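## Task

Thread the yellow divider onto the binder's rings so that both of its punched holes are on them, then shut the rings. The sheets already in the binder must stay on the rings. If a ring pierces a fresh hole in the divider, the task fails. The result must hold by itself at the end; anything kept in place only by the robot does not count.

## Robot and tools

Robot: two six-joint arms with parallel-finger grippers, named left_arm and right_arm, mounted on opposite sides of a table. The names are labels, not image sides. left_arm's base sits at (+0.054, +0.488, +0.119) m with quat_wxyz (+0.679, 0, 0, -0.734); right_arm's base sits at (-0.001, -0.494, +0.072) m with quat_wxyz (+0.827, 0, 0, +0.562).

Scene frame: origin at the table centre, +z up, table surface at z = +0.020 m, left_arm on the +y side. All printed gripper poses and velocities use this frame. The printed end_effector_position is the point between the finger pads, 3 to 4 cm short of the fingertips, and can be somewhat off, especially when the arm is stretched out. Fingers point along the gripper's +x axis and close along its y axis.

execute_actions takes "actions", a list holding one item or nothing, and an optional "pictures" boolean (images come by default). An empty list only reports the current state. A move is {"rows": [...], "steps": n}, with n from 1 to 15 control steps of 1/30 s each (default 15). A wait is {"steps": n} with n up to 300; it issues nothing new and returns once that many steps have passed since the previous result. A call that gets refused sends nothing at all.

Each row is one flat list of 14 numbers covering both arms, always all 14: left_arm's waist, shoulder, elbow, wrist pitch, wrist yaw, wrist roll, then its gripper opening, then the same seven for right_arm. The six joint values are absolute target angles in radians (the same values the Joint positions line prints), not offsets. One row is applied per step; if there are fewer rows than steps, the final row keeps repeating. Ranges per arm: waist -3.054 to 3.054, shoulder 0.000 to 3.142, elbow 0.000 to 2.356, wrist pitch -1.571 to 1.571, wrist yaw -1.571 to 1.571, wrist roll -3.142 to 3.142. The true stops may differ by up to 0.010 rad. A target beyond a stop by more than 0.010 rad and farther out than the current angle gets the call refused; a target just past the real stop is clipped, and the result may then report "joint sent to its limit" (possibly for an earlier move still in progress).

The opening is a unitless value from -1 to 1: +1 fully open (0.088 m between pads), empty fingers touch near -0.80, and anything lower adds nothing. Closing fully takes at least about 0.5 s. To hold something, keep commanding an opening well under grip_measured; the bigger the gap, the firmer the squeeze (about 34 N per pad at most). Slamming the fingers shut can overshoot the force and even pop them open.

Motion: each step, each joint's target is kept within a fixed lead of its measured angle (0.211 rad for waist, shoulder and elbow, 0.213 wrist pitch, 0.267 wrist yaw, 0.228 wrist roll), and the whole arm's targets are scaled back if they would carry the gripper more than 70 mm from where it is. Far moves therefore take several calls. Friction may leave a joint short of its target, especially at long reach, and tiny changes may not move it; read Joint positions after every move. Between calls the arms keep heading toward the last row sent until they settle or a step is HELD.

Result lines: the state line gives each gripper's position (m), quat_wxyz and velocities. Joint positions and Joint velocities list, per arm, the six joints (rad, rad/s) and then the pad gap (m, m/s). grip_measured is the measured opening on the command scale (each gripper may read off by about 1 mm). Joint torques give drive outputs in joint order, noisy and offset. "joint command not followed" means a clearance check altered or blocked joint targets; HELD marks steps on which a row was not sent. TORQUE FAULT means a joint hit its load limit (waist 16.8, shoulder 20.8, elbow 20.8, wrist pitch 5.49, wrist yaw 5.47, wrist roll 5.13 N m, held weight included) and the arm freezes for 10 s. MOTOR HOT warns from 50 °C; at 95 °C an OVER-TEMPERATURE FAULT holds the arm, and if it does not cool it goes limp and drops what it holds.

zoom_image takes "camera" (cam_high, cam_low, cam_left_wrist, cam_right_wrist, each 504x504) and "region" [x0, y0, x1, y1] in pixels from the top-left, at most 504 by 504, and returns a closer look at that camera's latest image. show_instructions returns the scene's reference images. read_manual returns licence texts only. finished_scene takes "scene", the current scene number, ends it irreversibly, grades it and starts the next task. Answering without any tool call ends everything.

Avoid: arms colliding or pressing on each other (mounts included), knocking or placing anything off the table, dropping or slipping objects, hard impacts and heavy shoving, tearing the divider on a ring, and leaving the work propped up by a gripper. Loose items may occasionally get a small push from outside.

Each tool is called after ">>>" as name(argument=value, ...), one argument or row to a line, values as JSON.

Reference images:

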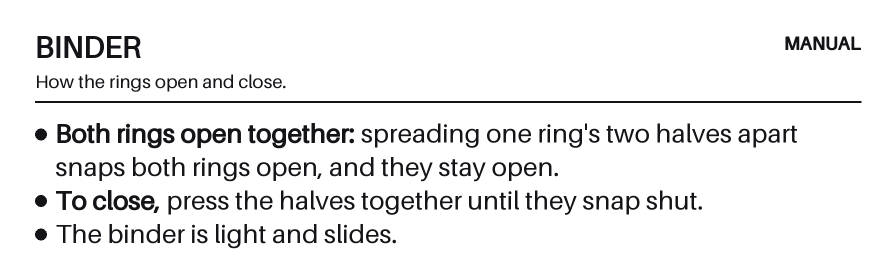

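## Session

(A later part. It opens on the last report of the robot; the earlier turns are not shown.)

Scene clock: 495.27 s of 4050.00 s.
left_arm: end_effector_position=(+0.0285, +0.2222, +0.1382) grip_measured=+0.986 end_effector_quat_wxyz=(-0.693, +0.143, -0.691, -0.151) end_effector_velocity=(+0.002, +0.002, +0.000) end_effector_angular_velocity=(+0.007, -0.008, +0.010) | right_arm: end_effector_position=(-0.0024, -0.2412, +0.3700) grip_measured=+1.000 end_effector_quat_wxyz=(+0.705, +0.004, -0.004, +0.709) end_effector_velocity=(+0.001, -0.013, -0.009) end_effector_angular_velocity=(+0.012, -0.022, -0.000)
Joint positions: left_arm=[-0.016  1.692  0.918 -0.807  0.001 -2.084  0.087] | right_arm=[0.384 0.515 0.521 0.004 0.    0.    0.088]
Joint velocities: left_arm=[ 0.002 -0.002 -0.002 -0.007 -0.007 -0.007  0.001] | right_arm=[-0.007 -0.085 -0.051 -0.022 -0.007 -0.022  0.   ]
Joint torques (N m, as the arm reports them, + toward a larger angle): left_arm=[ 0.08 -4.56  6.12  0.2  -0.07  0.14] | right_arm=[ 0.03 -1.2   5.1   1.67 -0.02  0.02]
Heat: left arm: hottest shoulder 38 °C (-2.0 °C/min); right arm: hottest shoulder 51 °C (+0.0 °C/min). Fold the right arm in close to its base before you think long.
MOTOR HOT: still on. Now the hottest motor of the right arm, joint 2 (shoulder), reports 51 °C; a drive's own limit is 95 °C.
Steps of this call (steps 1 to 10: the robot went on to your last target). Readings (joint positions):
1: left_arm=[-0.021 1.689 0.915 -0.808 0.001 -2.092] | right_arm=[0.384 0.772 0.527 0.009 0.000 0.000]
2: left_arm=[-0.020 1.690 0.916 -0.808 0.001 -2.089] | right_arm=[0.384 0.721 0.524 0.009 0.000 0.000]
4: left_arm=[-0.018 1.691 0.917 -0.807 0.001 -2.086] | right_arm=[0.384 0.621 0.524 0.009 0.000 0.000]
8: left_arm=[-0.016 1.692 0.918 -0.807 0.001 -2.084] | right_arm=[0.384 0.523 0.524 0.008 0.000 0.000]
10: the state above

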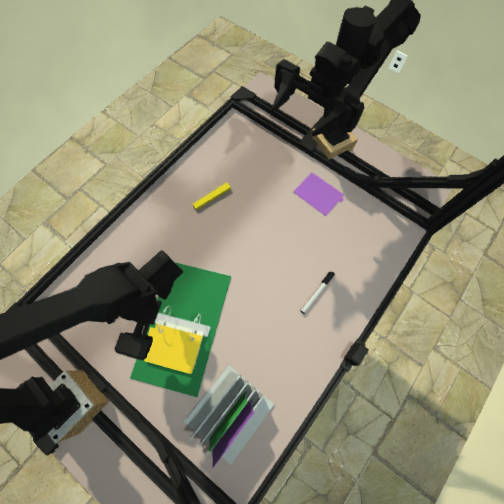

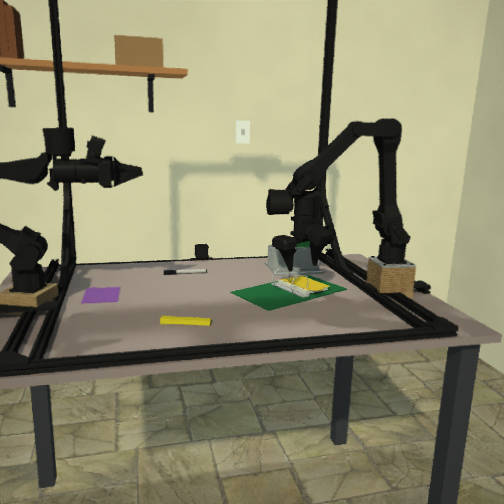

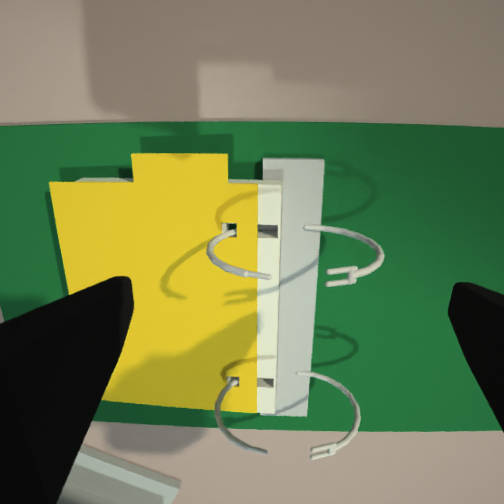

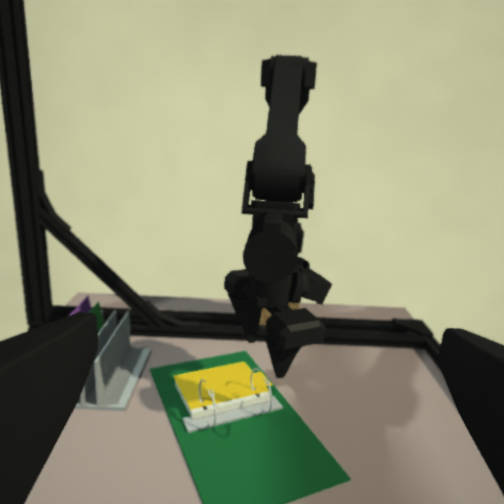

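>>> execute_actions(
  actions=[
    {"rows":[[-0.013,1.715,0.912,-0.78,0,-2.08,1,0.385,0.5,0.5,0,0,0,1],[-0.013,1.73,0.90,-0.754,0,-2.08,1,0.385,0.5,0.5,0,0,0,1],[-0.013,1.745,0.888,-0.728,0,-2.08,1,0.385,0.5,0.5,0,0,0,1],[-0.013,1.758,0.877,-0.702,0,-2.08,1,0.385,0.5,0.5,0,0,0,1],[-0.013,1.77,0.867,-0.68,0,-2.08,1,0.385,0.5,0.5,0,0,0,1],[-0.013,1.782,0.857,-0.658,0,-2.08,1,0.385,0.5,0.5,0,0,0,1],[-0.013,1.794,0.847,-0.636,0,-2.08,1,0.385,0.5,0.5,0,0,0,1],[-0.013,1.805,0.838,-0.615,0,-2.08,1,0.385,0.5,0.5,0,0,0,1],[-0.013,1.815,0.83,-0.596,0,-2.08,1,0.385,0.5,0.5,0,0,0,1]],"steps":15},
  ],
)

Scene clock: 505.63 s of 4050.00 s.
left_arm: end_effector_position=(+0.0284, +0.2202, +0.0936) grip_measured=+0.987 end_effector_quat_wxyz=(-0.692, +0.145, -0.692, -0.148) end_effector_velocity=(-0.003, -0.014, -0.007) end_effector_angular_velocity=(-0.065, +0.013, +0.005) | right_arm: end_effector_position=(-0.0023, -0.2432, +0.3702) grip_measured=+1.000 end_effector_quat_wxyz=(+0.705, +0.006, -0.006, +0.709) end_effector_velocity=(+0.001, -0.000, -0.005) end_effector_angular_velocity=(-0.022, -0.008, -0.000)
Joint positions: left_arm=[-0.015  1.806  0.838 -0.607  0.001 -2.083  0.087] | right_arm=[0.384 0.503 0.516 0.003 0.    0.    0.088]
Joint velocities: left_arm=[-0.002  0.017 -0.012  0.095  0.007 -0.007 -0.   ] | right_arm=[-0.007 -0.002 -0.002 -0.022 -0.007 -0.007  0.   ]
Joint torques (N m, as the arm reports them, + toward a larger angle): left_arm=[ 0.2  -4.91  3.52  0.23 -0.08  0.11] | right_arm=[ 0.02 -1.4   5.43  1.71  0.   -0.05]
Heat: left arm: hottest shoulder 38 °C (-1.0 °C/min); right arm: hottest shoulder 48 °C (-3.0 °C/min). Fold the right arm in close to its base before you think long.
MOTOR HOT: still on. Now the hottest motor of the right arm, joint 2 (shoulder), reports 48 °C; a drive's own limit is 95 °C.
Steps of this call (steps 1 to 30: the robot went on to your last target; steps 31 to 90: nothing new was sent; then 6.87 s passed at rest; steps 91 to 105: all 15 steps of this action). Readings (joint positions):
91: left_arm=[-0.015 1.694 0.918 -0.805 0.001 -2.083] | right_arm=[0.384 0.503 0.517 0.003 0.000 0.000]
92: left_arm=[-0.015 1.698 0.918 -0.795 0.001 -2.083] | right_arm=[0.384 0.503 0.517 0.003 0.000 0.000]
94: left_arm=[-0.015 1.714 0.912 -0.758 0.001 -2.083] | right_arm=[0.384 0.503 0.517 0.003 0.000 0.000]
98: left_arm=[-0.015 1.761 0.876 -0.680 0.001 -2.083] | right_arm=[0.384 0.503 0.517 0.003 0.000 0.000]
105: the state above

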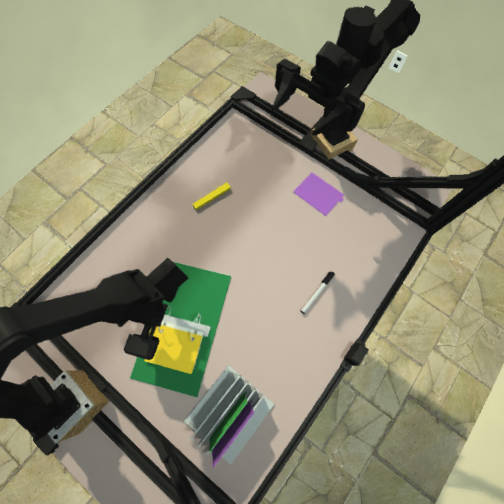

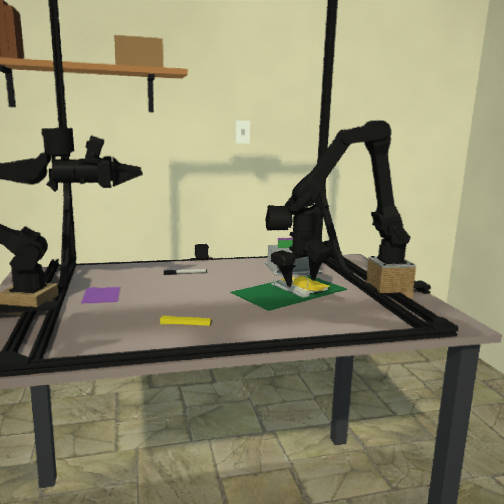

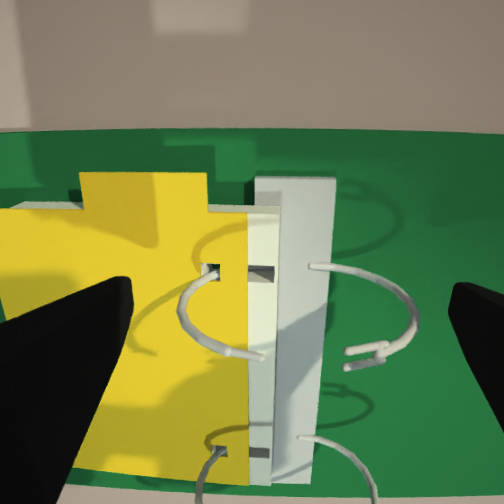

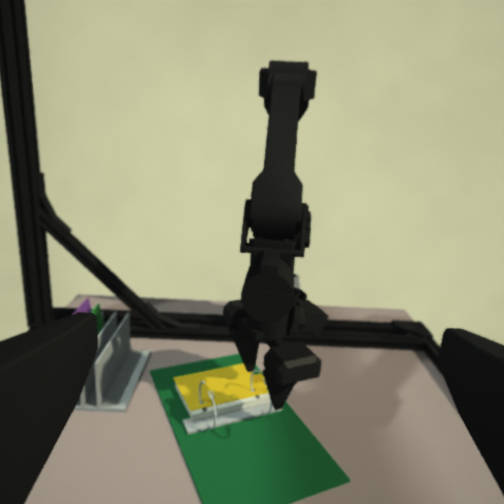

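>>> execute_actions(
  actions=[
    {"rows":[[-0.013,1.815,0.83,-0.596,0,-2.08,0.85,0.385,0.5,0.5,0,0,0,1],[-0.013,1.815,0.83,-0.596,0,-2.08,0.75,0.385,0.5,0.5,0,0,0,1],[-0.013,1.815,0.83,-0.596,0,-2.08,0.68,0.385,0.5,0.5,0,0,0,1],[-0.013,1.815,0.83,-0.596,0,-2.08,0.62,0.385,0.5,0.5,0,0,0,1],[-0.013,1.815,0.83,-0.596,0,-2.08,0.56,0.385,0.5,0.5,0,0,0,1],[-0.013,1.815,0.83,-0.596,0,-2.08,0.50,0.385,0.5,0.5,0,0,0,1],[-0.013,1.815,0.83,-0.596,0,-2.08,0.45,0.385,0.5,0.5,0,0,0,1],[-0.013,1.815,0.83,-0.596,0,-2.08,0.40,0.385,0.5,0.5,0,0,0,1],[-0.013,1.815,0.83,-0.596,0,-2.08,0.35,0.385,0.5,0.5,0,0,0,1],[-0.013,1.815,0.83,-0.596,0,-2.08,0.30,0.385,0.5,0.5,0,0,0,1],[-0.013,1.815,0.83,-0.596,0,-2.08,0.25,0.385,0.5,0.5,0,0,0,1],[-0.013,1.815,0.83,-0.596,0,-2.08,0.20,0.385,0.5,0.5,0,0,0,1]],"steps":15},
  ],
)

Scene clock: 513.67 s of 4050.00 s.
left_arm: end_effector_position=(+0.0282, +0.2184, +0.0928) grip_measured=+0.287 end_effector_quat_wxyz=(-0.691, +0.147, -0.693, -0.145) end_effector_velocity=(+0.001, +0.002, -0.002) end_effector_angular_velocity=(+0.002, -0.008, -0.010) | right_arm: end_effector_position=(-0.0024, -0.2432, +0.3699) grip_measured=+1.000 end_effector_quat_wxyz=(+0.705, +0.006, -0.006, +0.709) end_effector_velocity=(+0.002, -0.000, +0.001) end_effector_angular_velocity=(+0.008, -0.036, -0.010)
Joint positions: left_arm=[-0.015  1.808  0.836 -0.596  0.002 -2.081  0.053] | right_arm=[0.385 0.503 0.516 0.003 0.    0.    0.088]
Joint velocities: left_arm=[-0.002  0.002 -0.007  0.007 -0.007  0.007 -0.001] | right_arm=[-0.002 -0.002 -0.002  0.007  0.007 -0.037  0.   ]
Joint torques (N m, as the arm reports them, + toward a larger angle): left_arm=[ 0.19 -4.87  3.59  0.06 -0.13  0.02] | right_arm=[-0.13 -1.25  5.67  1.72  0.02 -0.01]
Heat: left arm: hottest shoulder 38 °C (-1.0 °C/min); right arm: hottest shoulder 46 °C (-6.0 °C/min).
MOTOR HOT: cleared. Now the hottest motor of the right arm, joint 2 (shoulder), reports 46 °C.
Steps of this call (steps 1 to 15: the robot went on to your last target; steps 16 to 90: nothing new was sent; then 4.53 s passed at rest; steps 91 to 105: all 15 steps of this action). Readings (joint positions):
91: left_arm=[-0.015 1.807 0.836 -0.598 0.001 -2.083] | right_arm=[0.385 0.503 0.516 0.003 0.000 0.000]
92: left_arm=[-0.015 1.807 0.836 -0.598 0.001 -2.083] | right_arm=[0.385 0.503 0.516 0.003 0.000 0.000]
94: left_arm=[-0.015 1.807 0.836 -0.598 0.001 -2.083] | right_arm=[0.385 0.503 0.516 0.003 0.000 0.000]
98: left_arm=[-0.015 1.807 0.836 -0.598 0.001 -2.083] | right_arm=[0.385 0.503 0.516 0.003 0.000 0.000]
105: the state above

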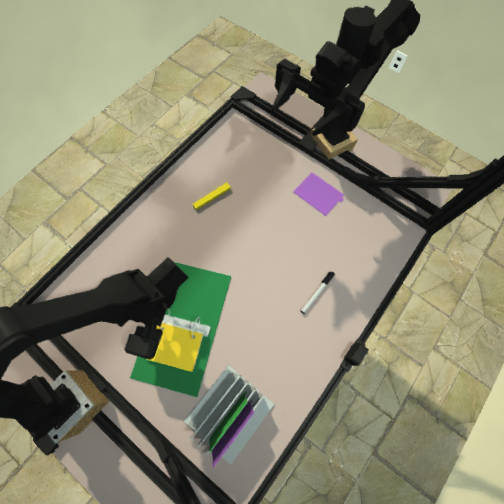

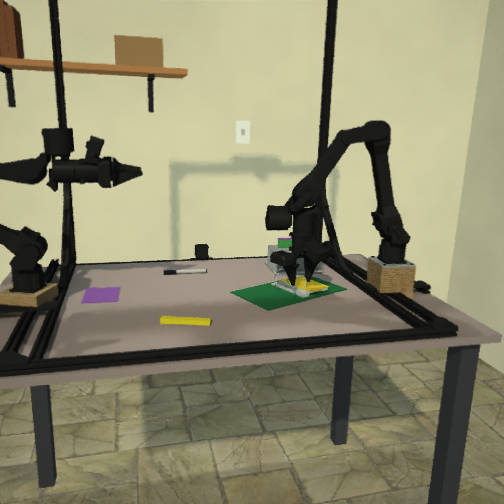

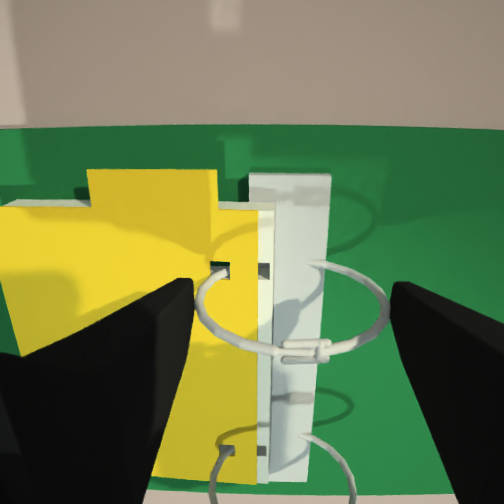

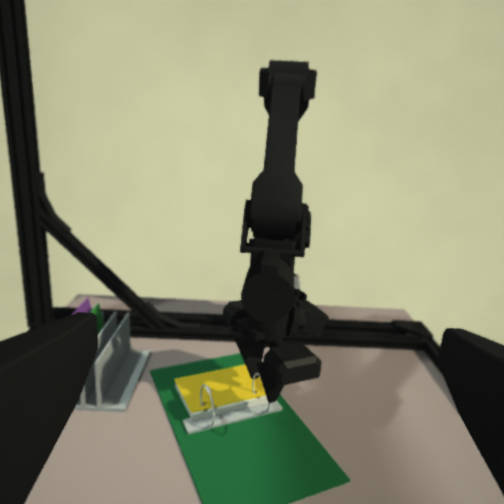

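Closed, it seems. Open and lift to verify.

>>> execute_actions(
  actions=[
    {"rows":[[-0.013,1.81,0.836,-0.596,0,-2.08,0.8,0.385,0.5,0.5,0,0,0,1],[-0.013,1.81,0.836,-0.596,0,-2.08,0.8,0.385,0.5,0.5,0,0,0,1],[-0.013,1.81,0.836,-0.596,0,-2.08,0.8,0.385,0.5,0.5,0,0,0,1],[-0.013,1.81,0.836,-0.596,0,-2.08,0.8,0.385,0.5,0.5,0,0,0,1],[-0.013,1.81,0.836,-0.596,0,-2.08,0.8,0.385,0.5,0.5,0,0,0,1],[-0.013,1.78,0.86,-0.65,0,-2.08,0.8,0.385,0.5,0.5,0,0,0,1],[-0.013,1.75,0.89,-0.71,0,-2.08,0.8,0.385,0.5,0.5,0,0,0,1],[-0.013,1.72,0.92,-0.77,0,-2.08,0.8,0.385,0.5,0.5,0,0,0,1],[-0.013,1.69,0.95,-0.83,0,-2.08,0.8,0.385,0.5,0.5,0,0,0,1],[-0.013,1.66,0.98,-0.89,0,-2.08,0.8,0.385,0.5,0.5,0,0,0,1]],"steps":15},
  ],
)

>>> zoom_image(
  camera="cam_left_wrist",
  region=[150,150,420,480],
)

Scene clock: 519.77 s of 4050.00 s.
left_arm: end_effector_position=(+0.0278, +0.2135, +0.1549) grip_measured=+0.794 end_effector_quat_wxyz=(-0.690, +0.151, -0.694, -0.141) end_effector_velocity=(-0.001, +0.012, +0.074) end_effector_angular_velocity=(+0.023, +0.005, +0.005) | right_arm: end_effector_position=(-0.0024, -0.2432, +0.3696) grip_measured=+1.000 end_effector_quat_wxyz=(+0.705, +0.006, -0.005, +0.709) end_effector_velocity=(-0.000, +0.000, -0.008) end_effector_angular_velocity=(-0.027, -0.008, +0.005)
Joint positions: left_arm=[-0.015  1.671  0.969 -0.854  0.002 -2.08   0.078] | right_arm=[0.385 0.503 0.515 0.003 0.    0.    0.088]
Joint velocities: left_arm=[-0.002 -0.159  0.149 -0.33   0.007 -0.007  0.003] | right_arm=[-0.002 -0.002 -0.007 -0.022 -0.007 -0.007  0.   ]
Joint torques (N m, as the arm reports them, + toward a larger angle): left_arm=[ 0.1  -5.    4.95 -0.27 -0.13 -0.01] | right_arm=[ 0.01 -1.26  5.4   1.77  0.05  0.01]
Heat: left arm: hottest shoulder 37 °C (-2.0 °C/min); right arm: hottest shoulder 44 °C (-8.1 °C/min).
Steps of this call (steps 1 to 15: the robot went on to your last target; steps 16 to 168: nothing new was sent; steps 169 to 183: all 15 steps of this action). Readings (joint positions):
169: left_arm=[-0.015 1.808 0.836 -0.596 0.002 -2.080] | right_arm=[0.385 0.503 0.515 0.003 0.000 0.000]
170: left_arm=[-0.015 1.808 0.836 -0.596 0.002 -2.080] | right_arm=[0.385 0.503 0.515 0.003 0.000 0.000]
172: left_arm=[-0.015 1.808 0.836 -0.596 0.002 -2.080] | right_arm=[0.385 0.503 0.515 0.003 0.000 0.000]
176: left_arm=[-0.015 1.792 0.855 -0.661 0.002 -2.080] | right_arm=[0.385 0.503 0.515 0.003 0.000 0.000]
183: the state above

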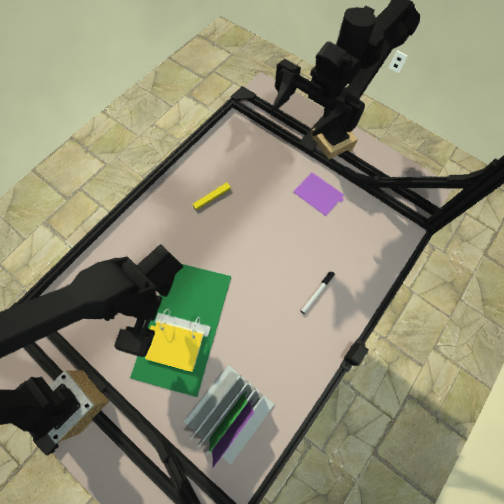

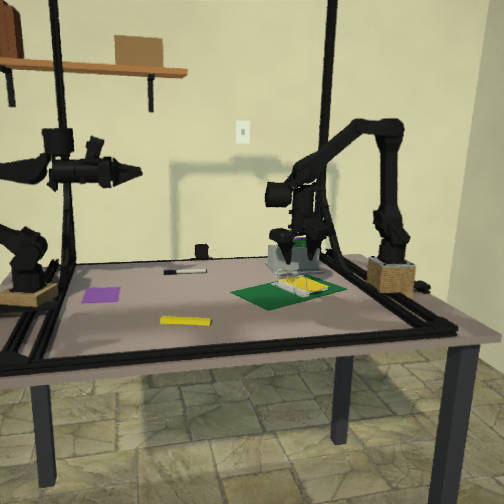

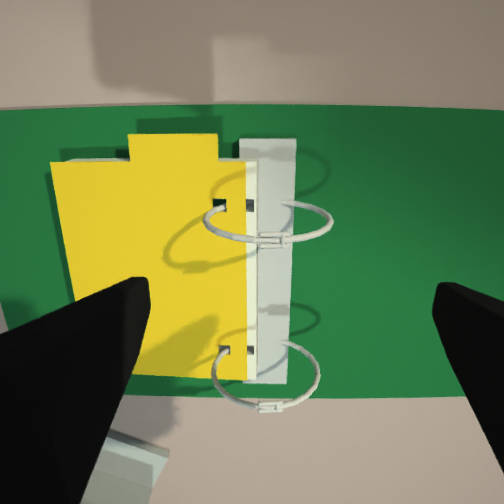

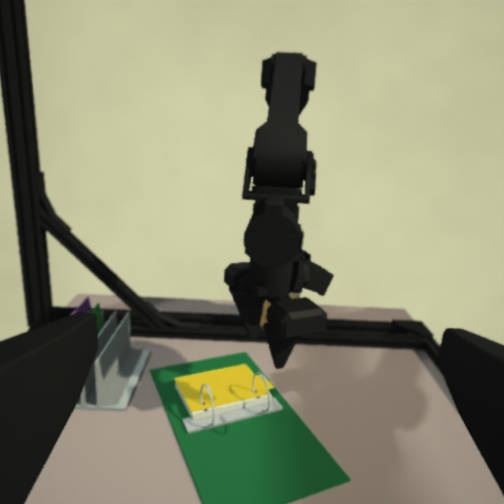

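Region (150, 150, 420, 480) of cam_left_wrist's 504x504 image, scaled by 1.527, with more detail than that image has; it fills the left 412 columns of this view, and the rest is white.

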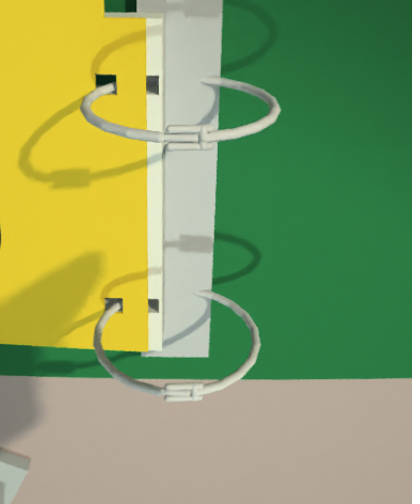

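Both rings closed.

>>> finished_scene(
  scene=1,
)

The scene is finished: the task was done.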